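# Hang the headset on the stand's arm

## Task

Get the headset hanging upright and still from the stand's arm, resting on the crown of its headband at a spot between the post and the lip. The arm itself, not the cable, must carry most of its weight, and the grippers at most a small share. Finally nothing but the stand, the cable and the robot may be in contact with the headset. The stand must stay upright and fully on the table. The cable's loose end must end over the table within its edges, and must never drop far below the tabletop or stick far past an edge at any time, held or not. The two arms must not collide hard or push hard against each other. Once the headset hangs still, declare the job done, then release it and back the grippers away.

## Robot and tools

Robot and frame. Two arms, left_arm and right_arm, each with six joints and a two-finger gripper. All poses share one scene frame: origin on the tabletop midway between the arms, +z up, +x out across the table, left_arm on the +y side. The names left and right are not image sides. Base roots: left_arm at (-0.014, +0.234, 0) m, right_arm at (+0.036, -0.319, 0) m, each turned slightly about z. Joint ranges (rad), base to gripper: waist -2.618 to 3.054, shoulder 0 to 3.142, elbow 0 to 3.142, wrist pitch -1.571 to 1.571, wrist yaw -1.571 to 1.571, wrist roll -2.094 to 2.094. In each gripper's own axes the fingers point along +z and close along y. The reported end_effector_position is the point between the pads, roughly 1 cm short of the fingertips. A wrist camera mount sits near each gripper and also takes up space. Mounting plates and the metal frame behind the arms are fixed obstacles.

The 14-number row. Every motion command uses one row of 14 numbers, each in [-1, 1]: dx, dy, dz, rx, ry, rz, opening for left_arm, then the same seven for right_arm. Send all 14 even when one arm should not move. The first six per arm are an offset, not a pose, expressed in that gripper's own axes and measured from the gripper pose printed in the latest result that showed it (before any such result in the scene, or for a second call inside one reply, from where the gripper is when the command begins). A value of 1.0 equals 0.6 m of travel or 180 degrees; rx, ry, rz form a single rotation vector. Opening is absolute, not an offset: +1 fully open (0.094 m), -1 closed. Zeros do not mean stay still: they pull the gripper back to the reference pose.

execute_actions. Argument actions is a list holding zero or one item. An empty list returns the current state only. An action {"rows": [...], "steps": n} has 1 to 15 rows and n up to 15 control steps of 1/30 s (default 15); one row per step, the final row repeated if rows run out. Each row is relative to the same reference pose, not to the row before. A wait {"steps": n} (n up to 300) sends nothing and returns n steps after the previous result, counting your reply time. Optional pictures (true/false) controls camera images. A rejected call moves nothing.

move. Argument target is one 14-number row as above; speed is the path top speed in m/s, 0.002 to 0.5 (default 0.25), with turning up to twice that in rad/s. Each gripper travels a straight path toward its target; paths finish together, lasting 0.5 to 10 s, and are cut off at 10 s. Paths ignore obstacles and the other arm. Grippers can lag, wander and overshoot the speed, mostly when an arm is near full stretch. Faster contact hits harder; a target set deeper past contact pushes harder. Its result adds a move: line giving the ending (done, off_target, moving, held, fault) and any limits (paced: pose clipped; held: a check blocked steps, after which the arm may surge), plus each gripper's remaining distance.

wait. seconds from 0 to 10; nothing new is sent. zoom_image: camera (cam_head_left, cam_head_right, cam_high, cam_low, cam_left_wrist, cam_right_wrist, all 504x504) and region [x0, y0, x1, y1] in pixels from the top-left, at most 504 by 504. read_manual: only licence texts. finished_scene: pass the current scene number; it closes the scene for good and reports success.

Reading results. The state line gives each gripper's position in metres and orientation as quat_wxyz; printed hand positions can be off, more at long reach. grip_measured is the finger opening on the command scale; the last Joint positions value is the opening in metres; readings may be off by about 1 mm. Hand target (when shown) is where the controller is steering. HELD marks steps where your row was partly or wholly withheld; pose unreachable means the clearance check altered or blocked a command; too close warns of nearby arms or mounts; FAULT means an arm stopped; MOTOR HOT appears from 75 °C.

Control behaviour. Each step the command is clipped to within 70 mm and 16 degrees of the measured pose, so long moves need several actions; after an action each arm continues only to its last clipped pose. Position wins over orientation when both cannot be met. Arms tend to finish a centimetre or more low and sag further under repeated zeros: to hold an arm, send the offset back to its desired pose in the first call of a reply and zeros afterwards, raising the aim if it still droops. The simulation keeps running while you think and write.

Gripping. To hold firmly, command an opening about 0.03 below grip_measured; smaller margins grip more gently. Pads push roughly 50 to 62 N; very thin parts get less. Random tugs may hit held parts or loose objects.

Avoid. Hard arm-to-arm contact or pressing (can end the run), fast impacts, targets far past contact, knocking the stand over or off the table, letting the cable end hang low or beyond the edge, dropping things, and holding loads so long that motors reach 90 °C (arm stops for 10 s) or 100 °C (arm goes limp and falls).

Each tool is called after "Emit:" as a command line: name --argument value for each argument, lists and objects as JSON in quotes; but a table of rows of numbers goes row by row, as --pt "numbers of a row", without its own name.

## Session

Emit:
execute_actions --actions '[]'

Scene clock: 0.00 s of 4500.00 s.
left_arm: end_effector_position=(+0.6454, +0.0151, +0.3159) grip_measured=+1.000 end_effector_quat_wxyz=(+0.756, -0.125, +0.642, +0.029) | right_arm: end_effector_position=(+0.6547, -0.1403, +0.3170) grip_measured=+1.000 end_effector_quat_wxyz=(-0.591, +0.679, -0.319, +0.297)
Joint positions: left_arm=[-0.33   2.497  2.255  0.435 -0.711 -0.028  0.094] | right_arm=[ 0.015  2.142  1.937  0.059 -0.519 -1.67   0.094]
Joint velocities: left_arm=[ 0.002 -0.002  0.017 -0.007 -0.066 -0.007  0.   ] | right_arm=[-0.002  0.002 -0.017  0.022  0.007  0.007  0.   ]
Motor temperatures (°C, as the motors report them): left_arm=[26 27 28 28 26 28] | right_arm=[26 28 26 26 28 26]
Hand target (left_arm): +0.640, +0.018, +0.341; +0.769, -0.132, +0.626, +0.019
Hand target (right_arm): +0.653, -0.140, +0.318; -0.591, +0.680, -0.322, +0.293

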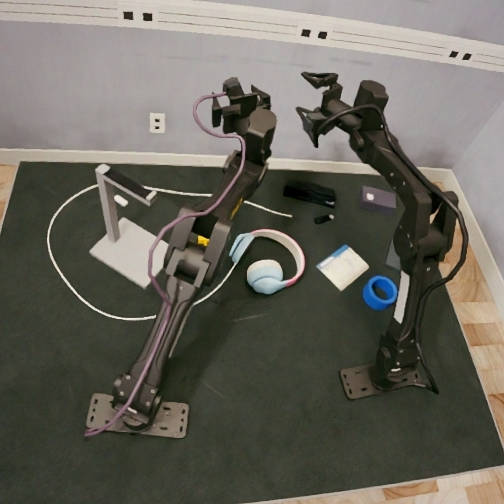

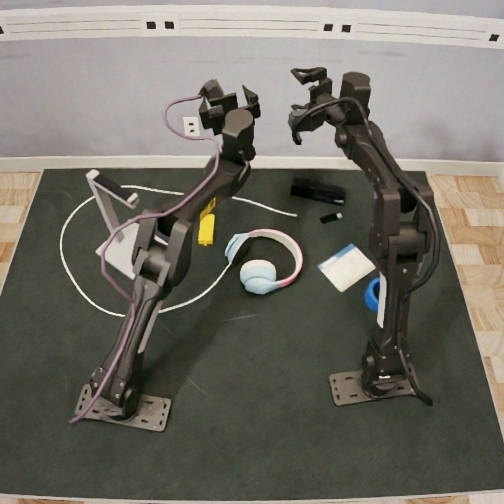

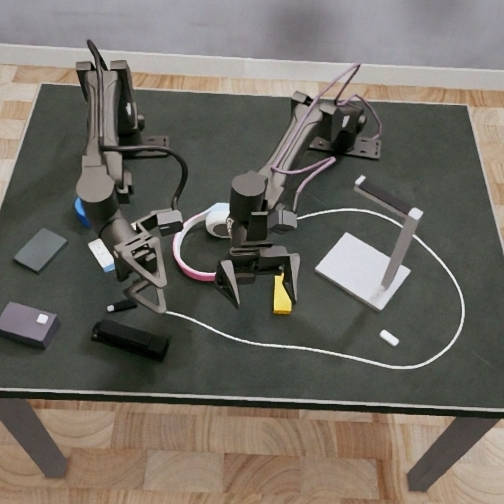

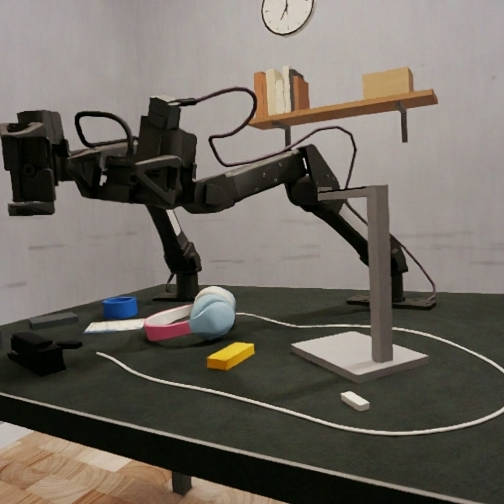

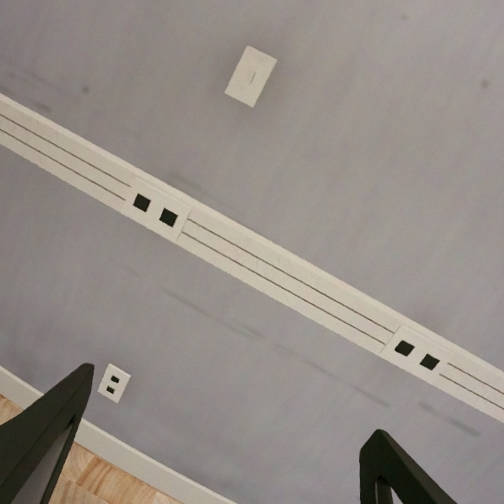

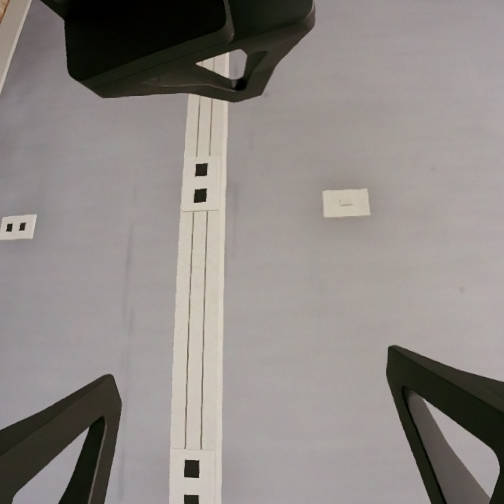

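Emit:
move --target '[-0.24,0.38,-0.65,0,0,0,1,0,0,-0.1,0,0,0,1]'

Emit:
move --target '[0,0,0,0,0,0,1,-0.4,0.155,-0.33,-0.249,0.494,0.568,1]' --speed 0.4

Scene clock: 34.47 s of 4500.00 s.
left_arm: end_effector_position=(+0.1982, +0.1674, +0.3640) grip_measured=+1.000 end_effector_quat_wxyz=(+0.753, -0.129, +0.644, +0.028) | right_arm: end_effector_position=(+0.6134, -0.1725, +0.3147) grip_measured=+1.000 end_effector_quat_wxyz=(-0.589, +0.682, -0.323, +0.291)
Joint positions: left_arm=[-1.058  0.693  0.449  1.108 -1.391  0.694  0.094] | right_arm=[-0.045  1.955  1.665  0.125 -0.58  -1.679  0.094]
Joint velocities: left_arm=[-0.002  0.071 -0.017  0.212  0.066  0.198  0.   ] | right_arm=[-0.012 -0.012  0.002  0.081  0.051  0.037  0.   ]
Motor temperatures (°C, as the motors report them): left_arm=[26 45 32 31 26 28] | right_arm=[26 41 31 30 28 26]
Hand target (left_arm): +0.198, +0.164, +0.364; +0.755, -0.124, +0.643, +0.027
Hand target (right_arm): +0.608, -0.177, +0.324; -0.591, +0.679, -0.319, +0.297
Off the commanded pose (left_arm): 0.003 m, 1 deg.
Off the commanded pose (right_arm): 0.012 m, 1 deg.
After step 90, 28.40 s passed at rest.
move: off_target (right_arm)

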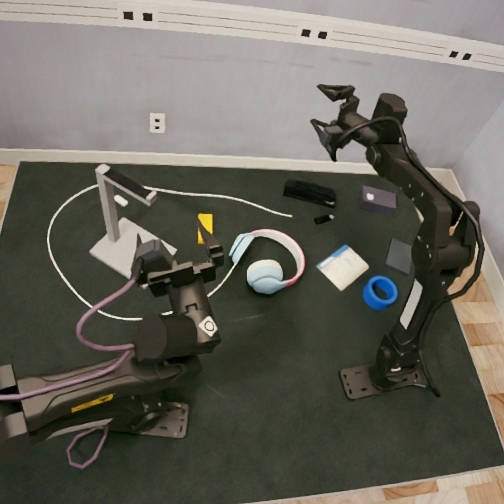

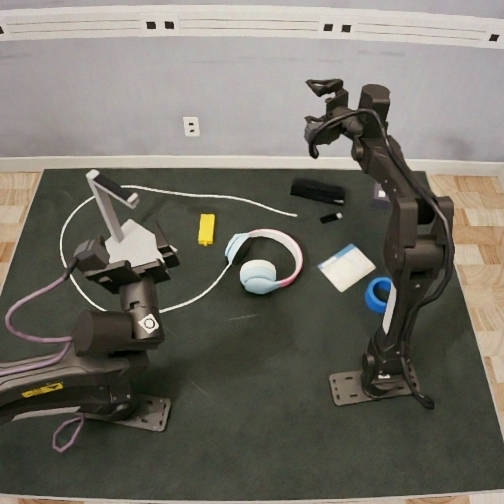

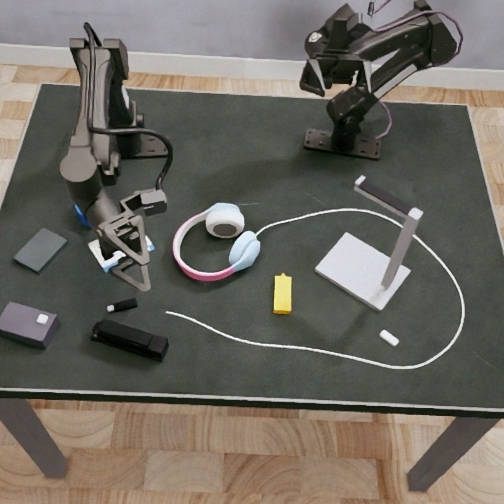

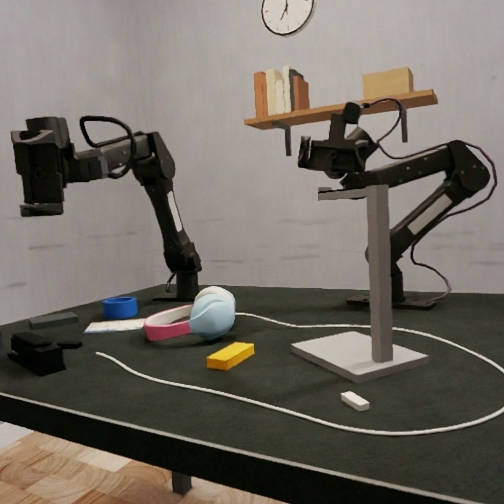

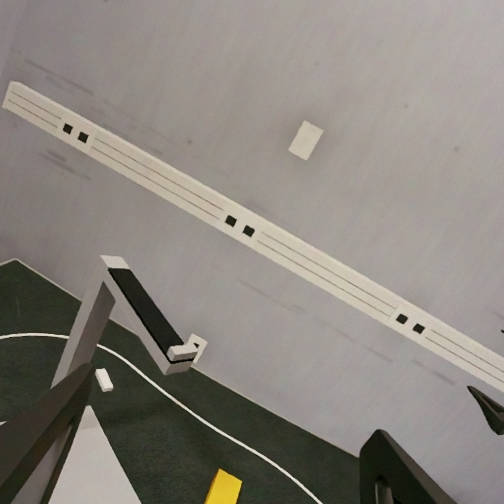

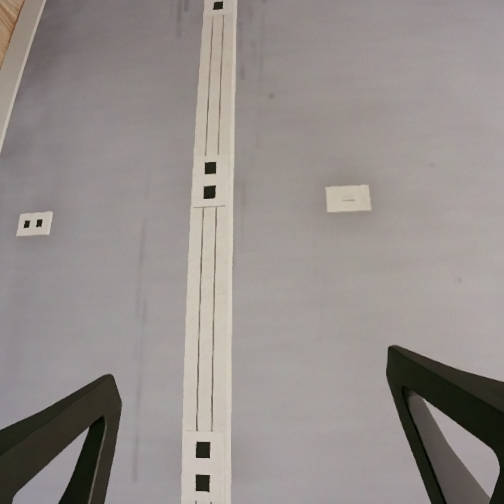

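Scene clock: 38.30 s of 4500.00 s.
left_arm: end_effector_position=(+0.1981, +0.1681, +0.3632) grip_measured=+1.000 end_effector_quat_wxyz=(+0.752, -0.131, +0.646, +0.029) | right_arm: end_effector_position=(+0.3049, -0.1127, +0.2408) grip_measured=+1.000 end_effector_quat_wxyz=(+0.078, -0.015, +0.995, +0.054)
Joint positions: left_arm=[-1.058  0.694  0.449  1.109 -1.397  0.695  0.094] | right_arm=[ 0.528  1.734  1.926 -1.572  0.006  0.626  0.094]
Joint velocities: left_arm=[ 0.007  0.012 -0.002 -0.125  0.007  0.037  0.   ] | right_arm=[-0.012  0.012 -0.007 -0.037 -0.051  0.022  0.   ]
Motor temperatures (°C, as the motors report them): left_arm=[26 42 32 31 26 28] | right_arm=[26 41 31 30 28 26]
Hand target (left_arm): +0.198, +0.167, +0.364; +0.753, -0.129, +0.644, +0.028
Hand target (right_arm): +0.299, -0.119, +0.244; +0.075, -0.007, +0.996, +0.055
Off the commanded pose (left_arm): 0.001 m, 0 deg.
Off the commanded pose (right_arm): 0.007 m, 12 deg.
joint sent to its limit (right arm) — the command would take joint 4 (wrist pitch) past its lower limit, so that joint was sent only as far as its limit.
move: off_target (right_arm)

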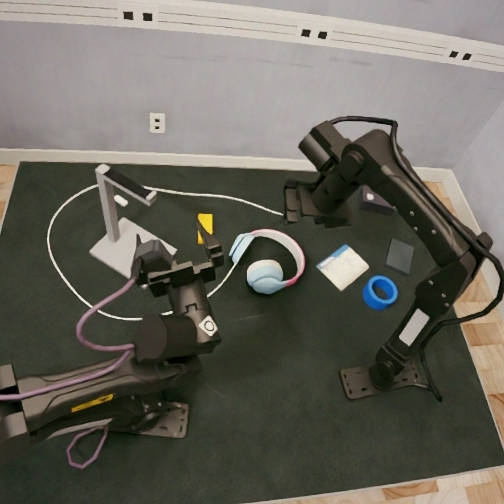

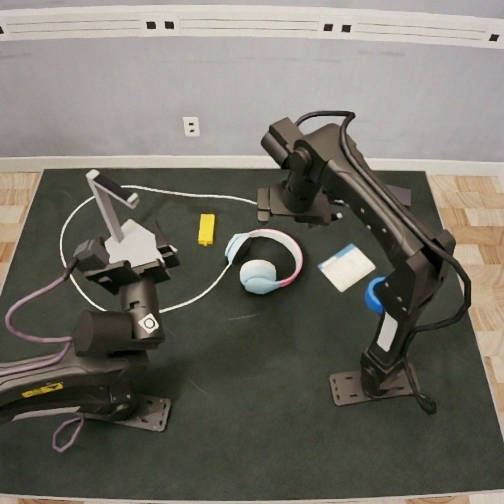

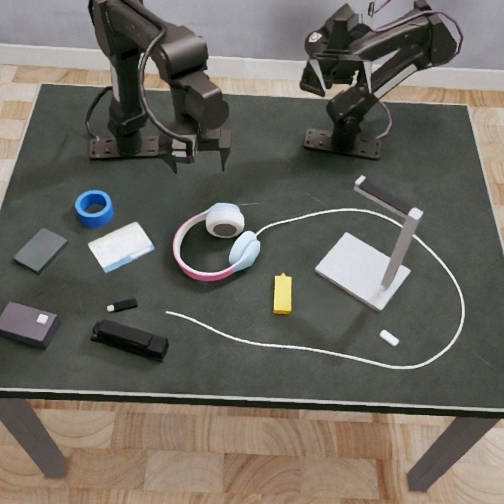

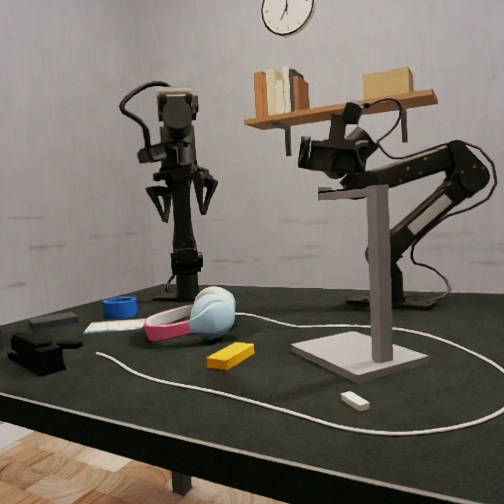

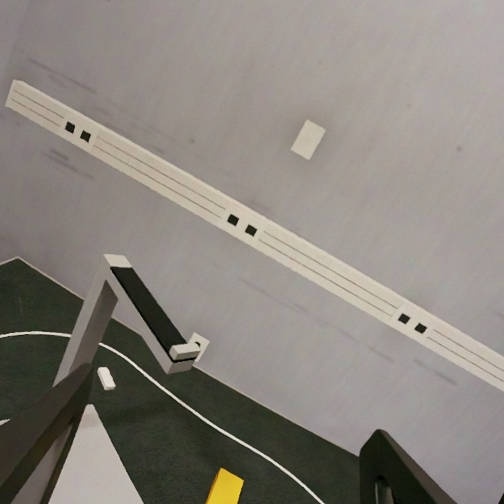

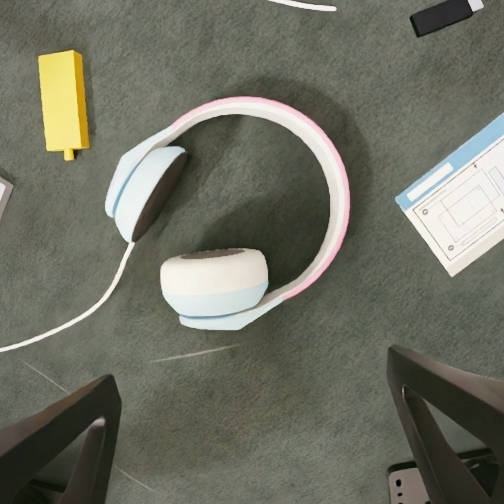

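Emit:
move --target '[0,0.1,-0.15,0,0,0,1,0,-0.12,0.225,0.034,0.05,0.01,1]'

Scene clock: 59.87 s of 4500.00 s.
left_arm: end_effector_position=(+0.1318, +0.1988, +0.3575) grip_measured=+1.000 end_effector_quat_wxyz=(+0.882, +0.028, +0.466, -0.065) | right_arm: end_effector_position=(+0.3262, -0.1660, +0.1033) grip_measured=+1.000 end_effector_quat_wxyz=(-0.004, +0.001, +1.000, +0.001)
Joint positions: left_arm=[-1.467  0.116  0.026  1.548 -0.967  1.421  0.094] | right_arm=[ 0.353  1.794  1.457 -1.239 -0.005  0.483  0.094]
Joint velocities: left_arm=[-0.007 -0.012  0.017  0.022  0.037 -0.081  0.   ] | right_arm=[-0.007  0.012  0.012  0.022 -0.022 -0.051  0.   ]
Motor temperatures (°C, as the motors report them): left_arm=[26 34 31 30 26 28] | right_arm=[26 38 29 28 28 26]
Hand target (left_arm): +0.129, +0.202, +0.360; +0.889, +0.024, +0.453, -0.067
Hand target (right_arm): +0.329, -0.167, +0.101; -0.002, +0.000, +1.000, +0.003
Off the commanded pose (left_arm): 0.037 m, 33 deg; orientation clipped at the last step of the last action.
Off the commanded pose (right_arm): 0.005 m, 0 deg.
joint sent to its limit (left arm) — the command would take joint 4 (wrist pitch) past its upper limit, so that joint was sent only as far as its limit.
After step 90, 15.07 s passed at rest.
move: off_target (left_arm); limits=paced

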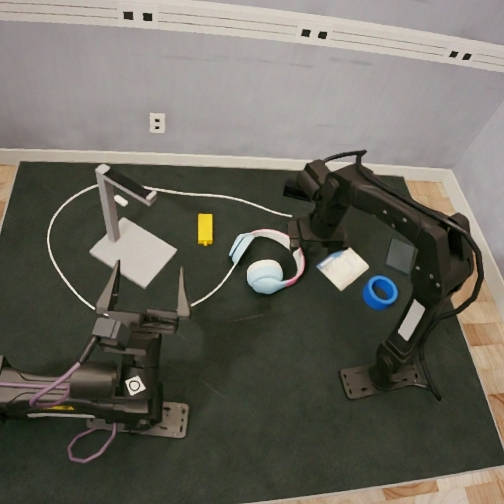

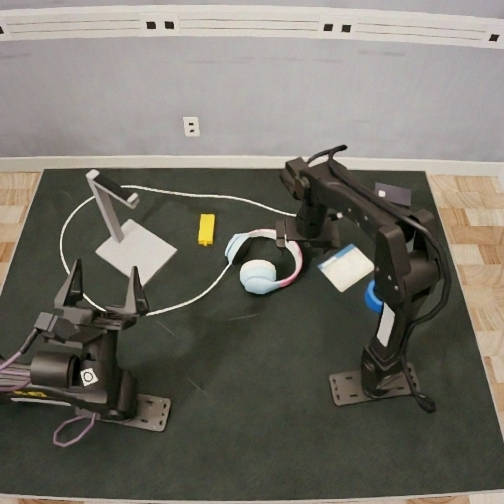

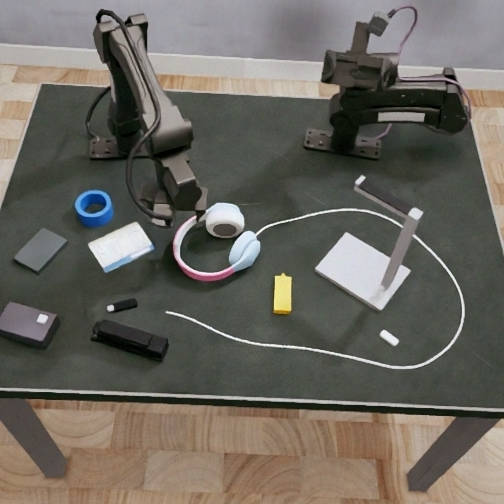

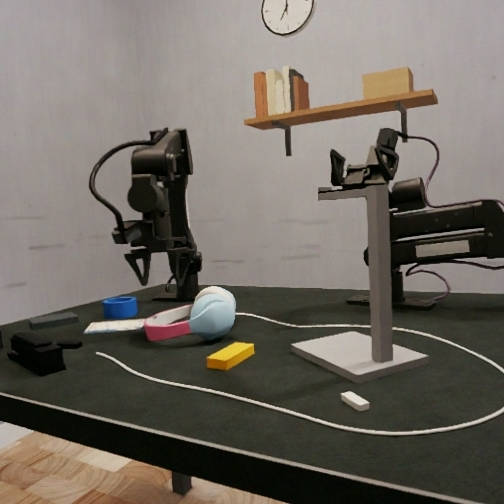

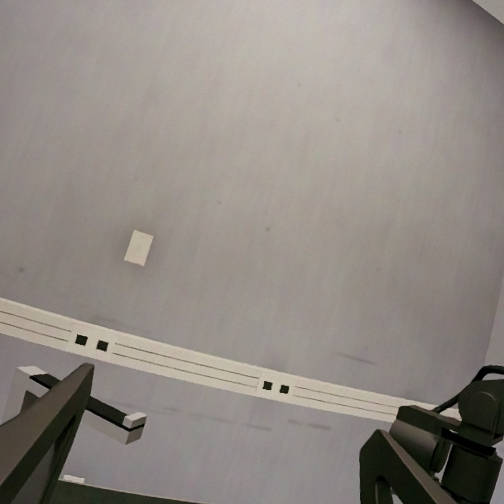

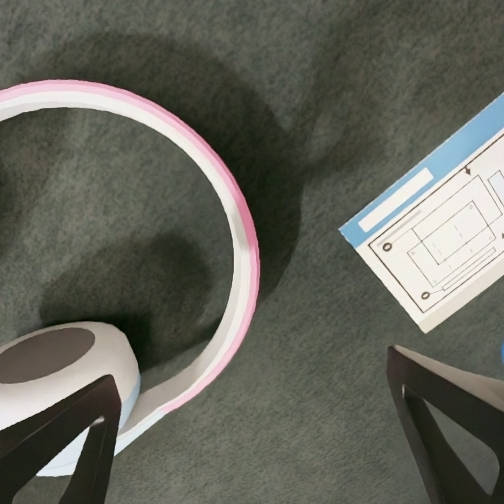

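Emit:
move --target '[0,0,0,0,0,0,1,-0.07,0,0.065,0,0,0,0.2]'

Scene clock: 64.03 s of 4500.00 s.
left_arm: end_effector_position=(+0.1320, +0.1988, +0.3572) grip_measured=+1.000 end_effector_quat_wxyz=(+0.882, +0.029, +0.467, -0.063) | right_arm: end_effector_position=(+0.3589, -0.1668, +0.0622) grip_measured=+0.202 end_effector_quat_wxyz=(-0.016, +0.002, +1.000, -0.004)
Joint positions: left_arm=[-1.467  0.116  0.026  1.548 -0.97   1.424  0.094] | right_arm=[ 0.308  1.953  1.501 -1.151 -0.006  0.44   0.056]
Joint velocities: left_arm=[-0.007  0.007 -0.012  0.007 -0.037  0.051  0.   ] | right_arm=[-0.002 -0.002  0.007 -0.081 -0.022 -0.066 -0.002]
Motor temperatures (°C, as the motors report them): left_arm=[26 33 31 30 26 28] | right_arm=[26 37 29 28 28 26]
Hand target (left_arm): +0.132, +0.199, +0.358; +0.882, +0.028, +0.466, -0.065
Hand target (right_arm): +0.368, -0.166, +0.064; -0.004, +0.001, +1.000, +0.001
Off the commanded pose (left_arm): 0.000 m, 0 deg.
Off the commanded pose (right_arm): 0.009 m, 2 deg.
After step 90, 0.23 s passed at rest.
move: done

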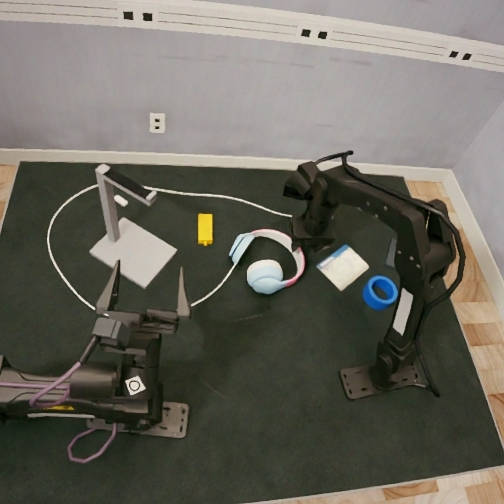

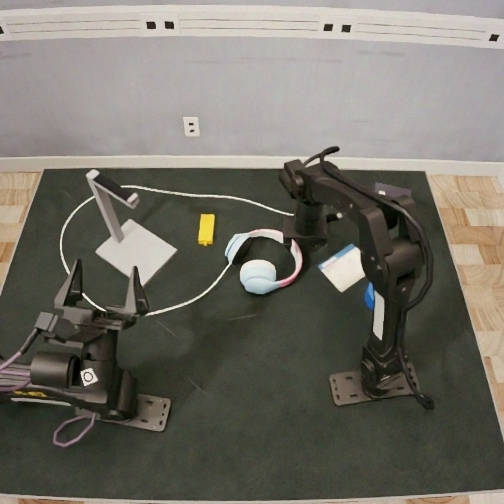

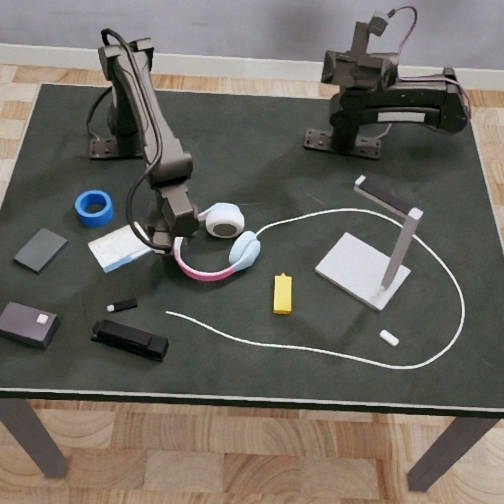

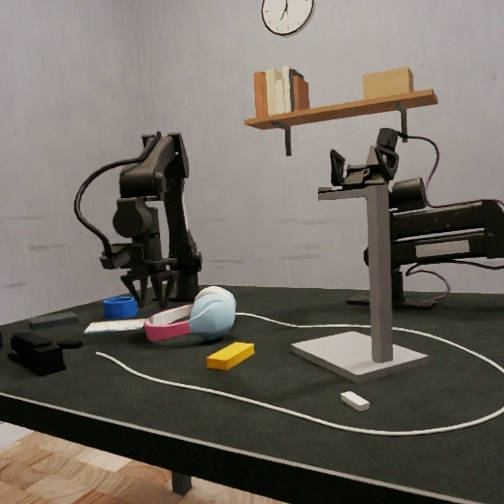

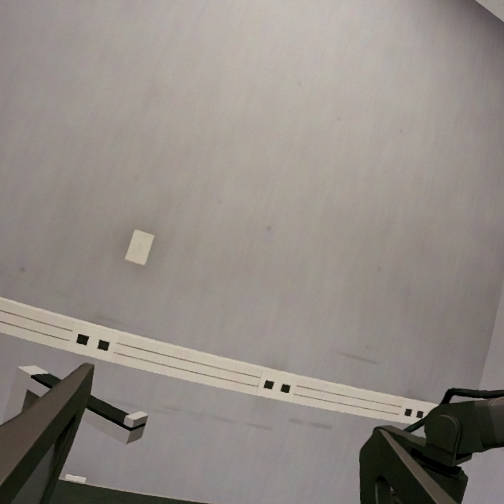

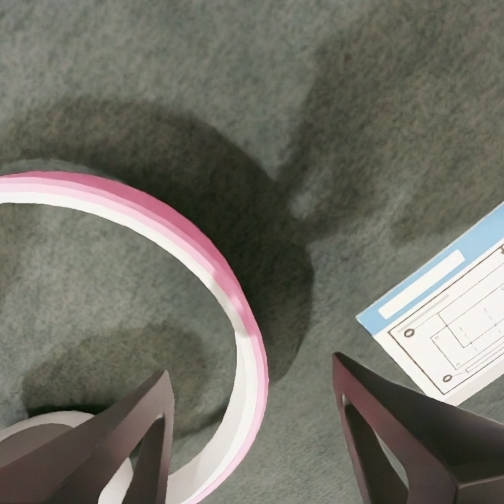

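Emit:
move --target '[0,0,0,0,0,0,1,-0.04,0,0.065,0,0,0,0.2]' --speed 0.1

Emit:
move --target '[0,0,0,0,0,0,1,0,0,0,0,0,0,-0.9]'

Scene clock: 70.13 s of 4500.00 s.
left_arm: end_effector_position=(+0.1322, +0.1988, +0.3568) grip_measured=+1.000 end_effector_quat_wxyz=(+0.881, +0.029, +0.468, -0.063) | right_arm: end_effector_position=(+0.3749, -0.1666, +0.0240) grip_measured=+0.202 end_effector_quat_wxyz=(-0.023, +0.002, +1.000, -0.007)
Joint positions: left_arm=[-1.467  0.116  0.026  1.548 -0.972  1.424  0.094] | right_arm=[ 0.291  2.061  1.501 -1.059 -0.006  0.422  0.056]
Joint velocities: left_arm=[-0.002  0.022  0.017 -0.022 -0.022 -0.022  0.   ] | right_arm=[-0.002 -0.007 -0.032 -0.007  0.022 -0.066 -0.   ]
Motor temperatures (°C, as the motors report them): left_arm=[26 32 31 29 26 28] | right_arm=[26 37 30 28 28 26]
Hand target (left_arm): +0.132, +0.199, +0.357; +0.882, +0.029, +0.467, -0.063
Hand target (right_arm): +0.382, -0.167, +0.023; -0.016, +0.002, +1.000, -0.004
Off the commanded pose (left_arm): 0.000 m, 0 deg.
Off the commanded pose (right_arm): 0.007 m, 1 deg.
After step 90, 2.20 s passed at rest.
move: done

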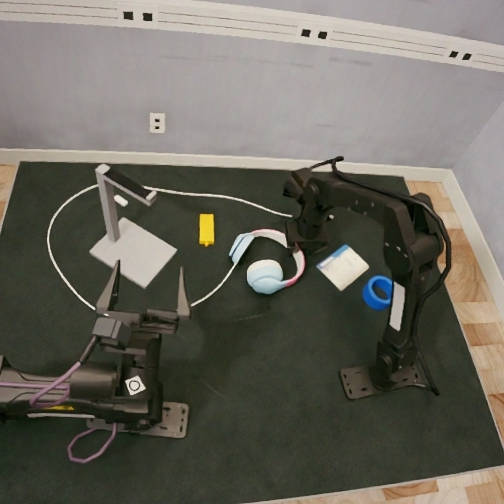

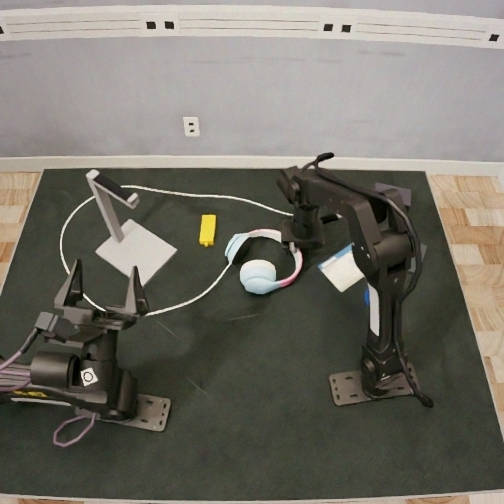

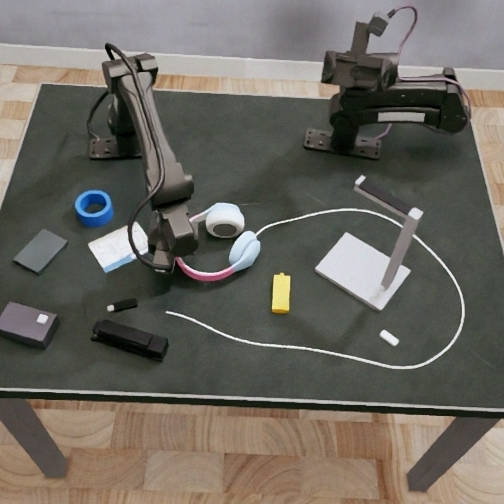

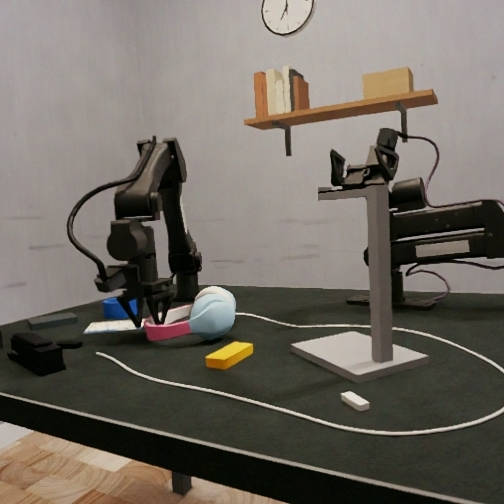

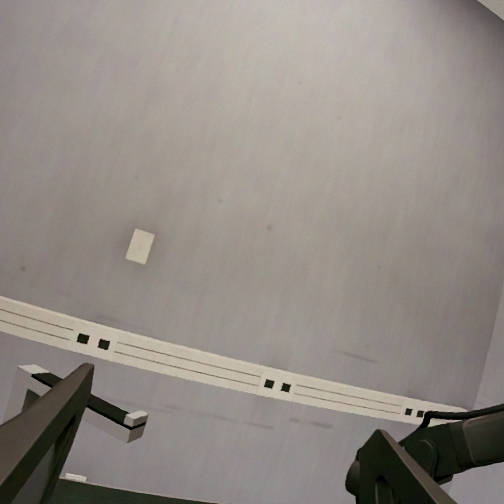

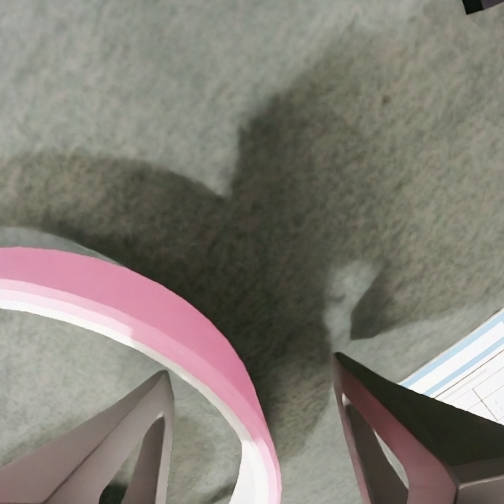

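Scene clock: 70.63 s of 4500.00 s.
left_arm: end_effector_position=(+0.1325, +0.1988, +0.3564) grip_measured=+1.000 end_effector_quat_wxyz=(+0.880, +0.029, +0.469, -0.063) | right_arm: end_effector_position=(+0.3776, -0.1576, +0.0284) grip_measured=-0.794 end_effector_quat_wxyz=(-0.019, -0.002, +1.000, +0.017)
Joint positions: left_arm=[-1.467  0.116  0.026  1.548 -0.974  1.424  0.094] | right_arm=[ 0.29   2.053  1.507 -1.046 -0.047  0.414  0.01 ]
Joint velocities: left_arm=[ 0.002 -0.002  0.007  0.022  0.037  0.037  0.   ] | right_arm=[-0.042 -0.007 -0.017  0.037  0.007  0.022  0.001]
Motor temperatures (°C, as the motors report them): left_arm=[26 32 31 29 26 28] | right_arm=[26 37 30 28 28 26]
Hand target (left_arm): +0.132, +0.199, +0.357; +0.881, +0.029, +0.468, -0.063
Hand target (right_arm): +0.375, -0.166, +0.024; -0.023, +0.002, +1.000, -0.007
Off the commanded pose (left_arm): 0.000 m, 0 deg.
Off the commanded pose (right_arm): 0.010 m, 3 deg.
move: off_target (right_arm)

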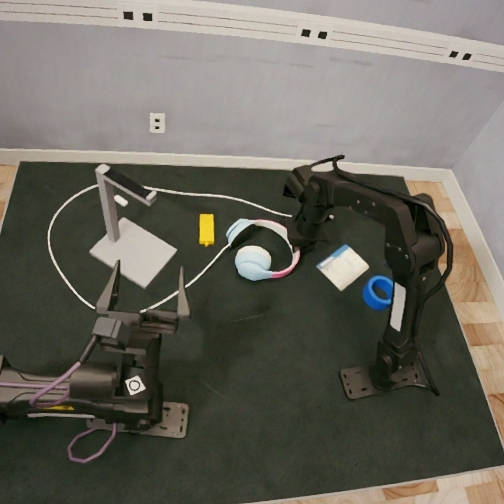

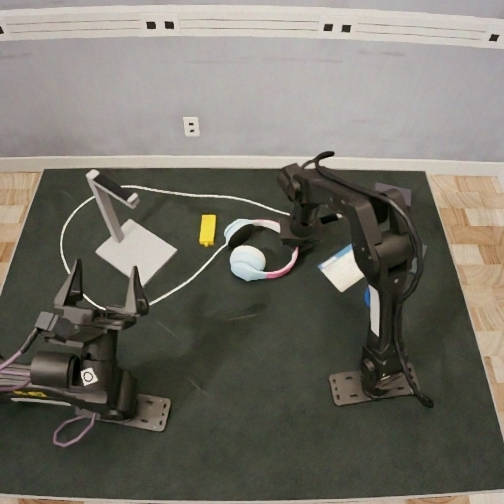

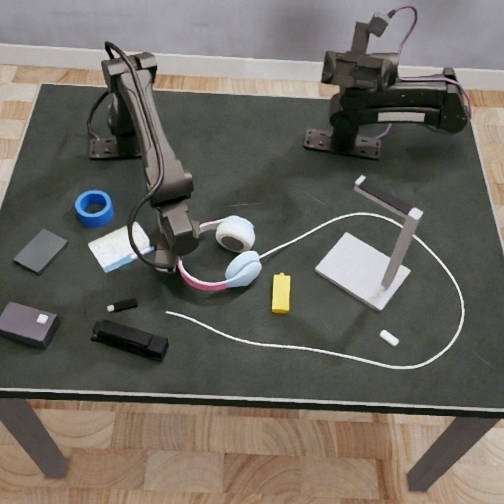

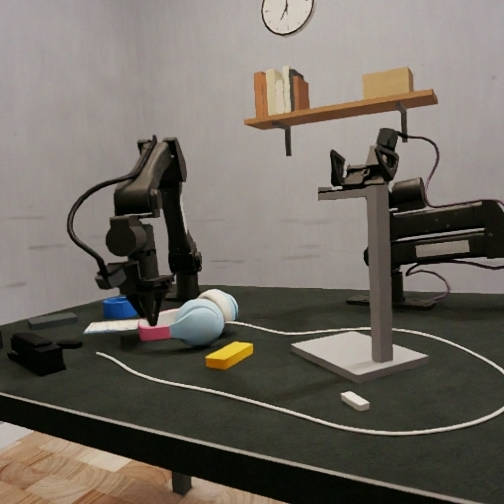

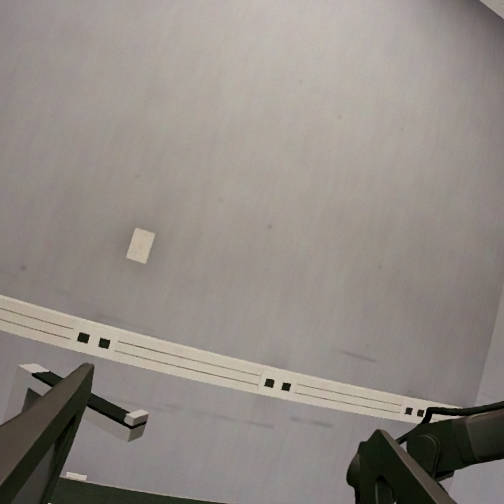

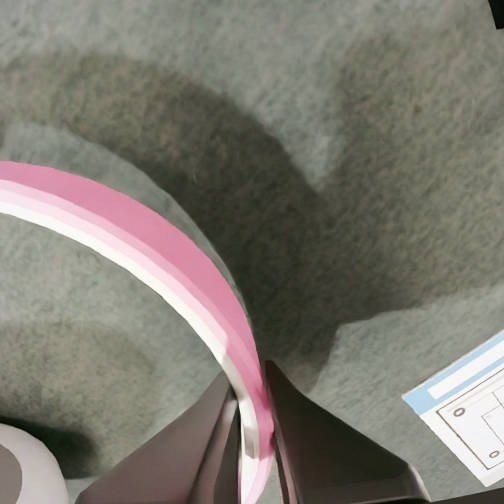

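Emit:
move --target '[0,0,0,0,0,0,1,0,0,-0.33,0,0,0,-0.9]' --speed 0.15

Emit:
move --target '[0,0,0,0,0,0,1,0.05,0.3,-0.17,0.038,-0.579,-0.5,-0.9]' --speed 0.2

Scene clock: 83.57 s of 4500.00 s.
left_arm: end_effector_position=(+0.1327, +0.1989, +0.3561) grip_measured=+1.000 end_effector_quat_wxyz=(+0.880, +0.029, +0.470, -0.063) | right_arm: end_effector_position=(+0.3815, -0.1670, +0.2110) grip_measured=-0.811 end_effector_quat_wxyz=(+0.049, -0.001, +0.998, +0.036)
Joint positions: left_arm=[-1.467  0.116  0.026  1.548 -0.977  1.424  0.094] | right_arm=[ 0.272  1.932  2.065 -1.586 -0.028  0.4    0.009]
Joint velocities: left_arm=[-0.012  0.002 -0.012  0.022  0.007  0.007  0.   ] | right_arm=[-0.002 -0.002 -0.007 -0.051 -0.051  0.007  0.001]
Motor temperatures (°C, as the motors report them): left_arm=[26 32 31 29 26 28] | right_arm=[26 39 30 27 28 26]
Hand target (left_arm): +0.132, +0.199, +0.356; +0.880, +0.029, +0.469, -0.063
Hand target (right_arm): +0.382, -0.167, +0.225; +0.065, -0.000, +0.996, +0.053
Off the commanded pose (left_arm): 0.000 m, 0 deg.
Off the commanded pose (right_arm): 0.016 m, 8 deg.
joint sent to its limit (right arm) — the command would take joint 4 (wrist pitch) past its lower limit, so that joint was sent only as far as its limit.
After step 90, 8.20 s passed at rest.
move: off_target (right_arm)

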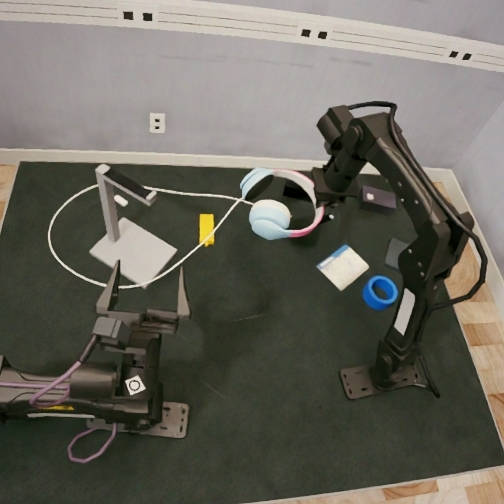

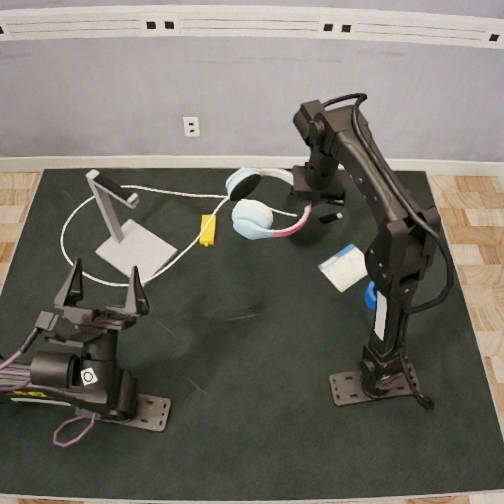

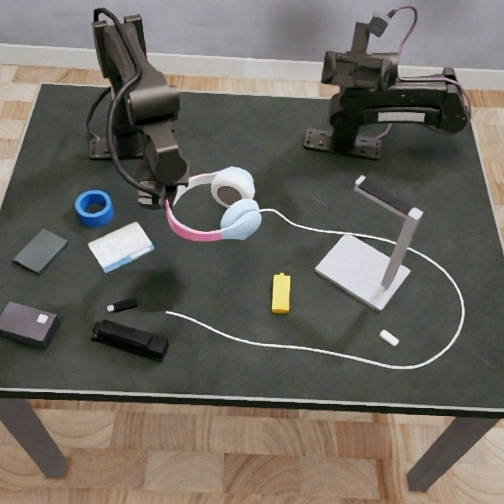

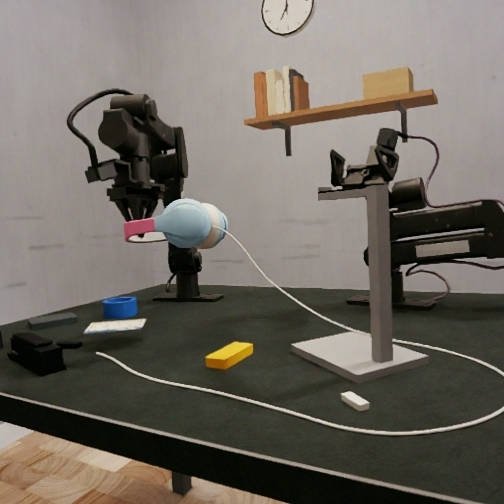

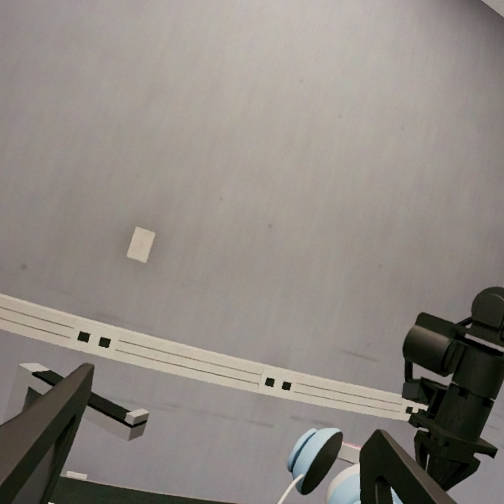

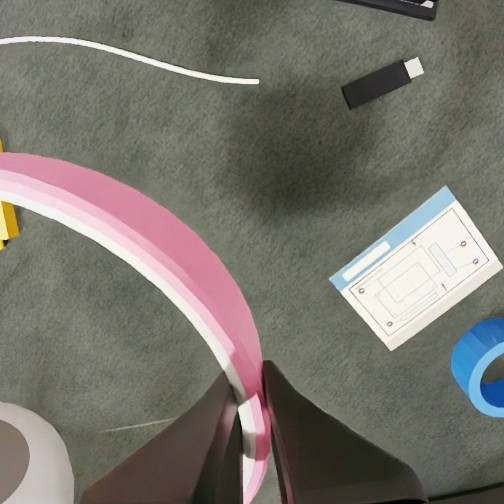

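Scene clock: 90.20 s of 4500.00 s.
left_arm: end_effector_position=(+0.1330, +0.1989, +0.3557) grip_measured=+1.000 end_effector_quat_wxyz=(+0.879, +0.029, +0.471, -0.063) | right_arm: end_effector_position=(+0.3406, +0.0083, +0.3024) grip_measured=-0.811 end_effector_quat_wxyz=(+0.721, -0.600, +0.341, -0.061)
Joint positions: left_arm=[-1.467  0.116  0.026  1.548 -0.979  1.424  0.094] | right_arm=[ 0.595  1.361  0.772  0.639 -0.247 -1.127  0.009]
Joint velocities: left_arm=[ 0.002  0.012 -0.002 -0.037  0.037 -0.007  0.   ] | right_arm=[-0.002  0.002 -0.002  0.051  0.022  0.051 -0.   ]
Motor temperatures (°C, as the motors report them): left_arm=[26 32 31 29 26 28] | right_arm=[26 38 31 29 28 26]
Hand target (left_arm): +0.133, +0.199, +0.356; +0.880, +0.029, +0.470, -0.063
Hand target (right_arm): +0.344, +0.006, +0.321; +0.743, -0.580, +0.327, -0.068
Off the commanded pose (left_arm): 0.000 m, 0 deg.
Off the commanded pose (right_arm): 0.020 m, 4 deg.
move: off_target (right_arm)

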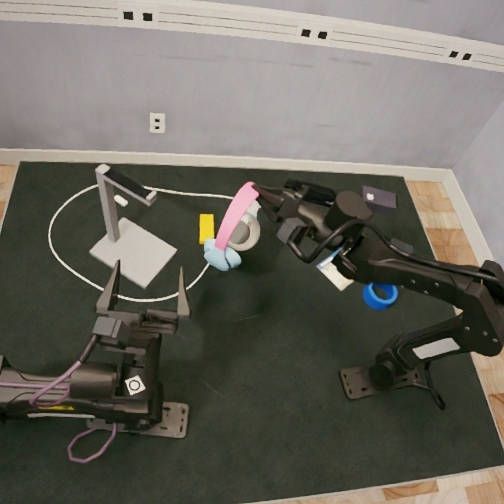

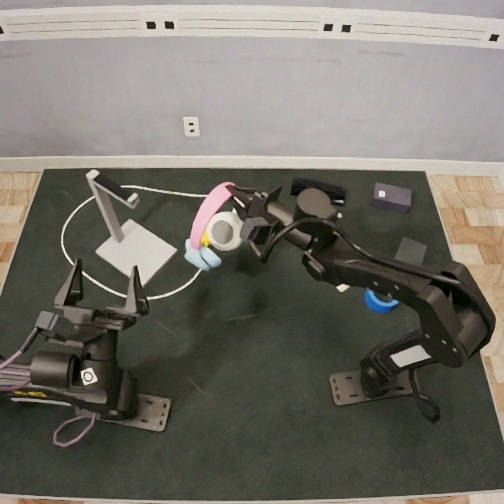

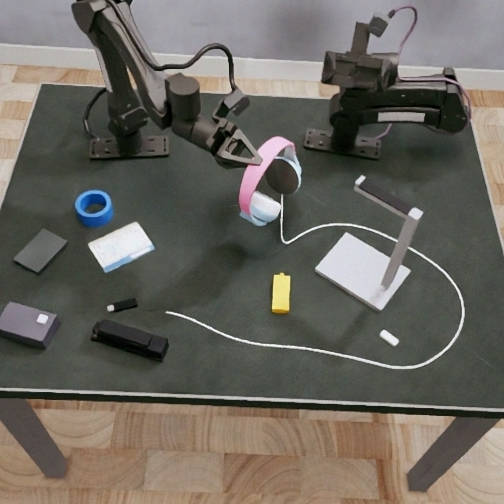

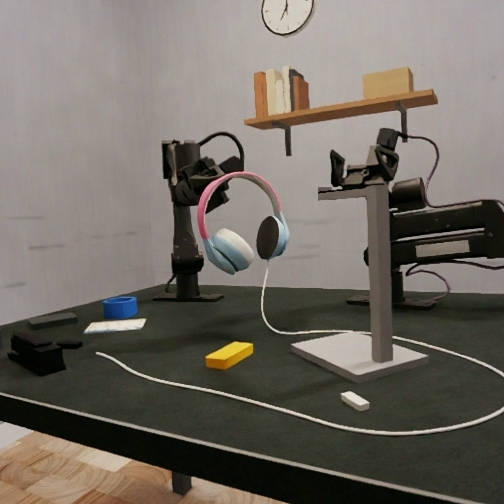

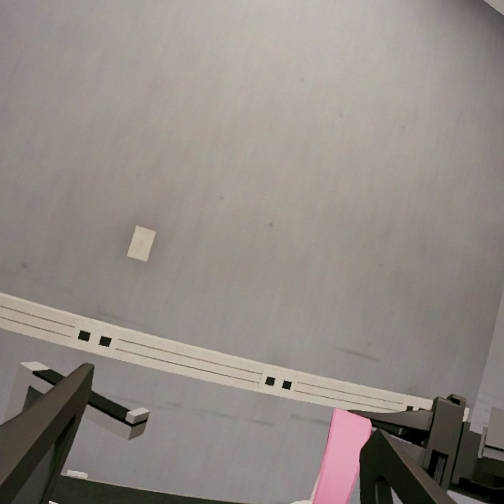

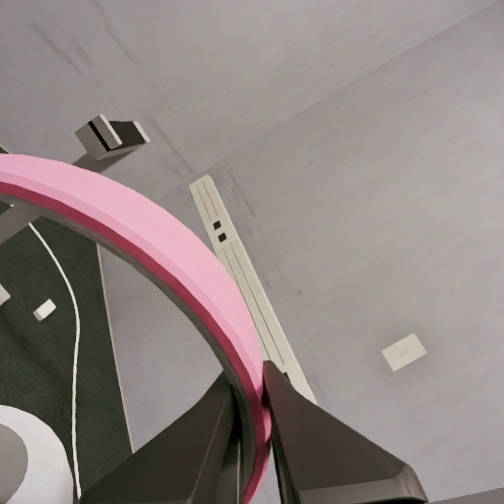

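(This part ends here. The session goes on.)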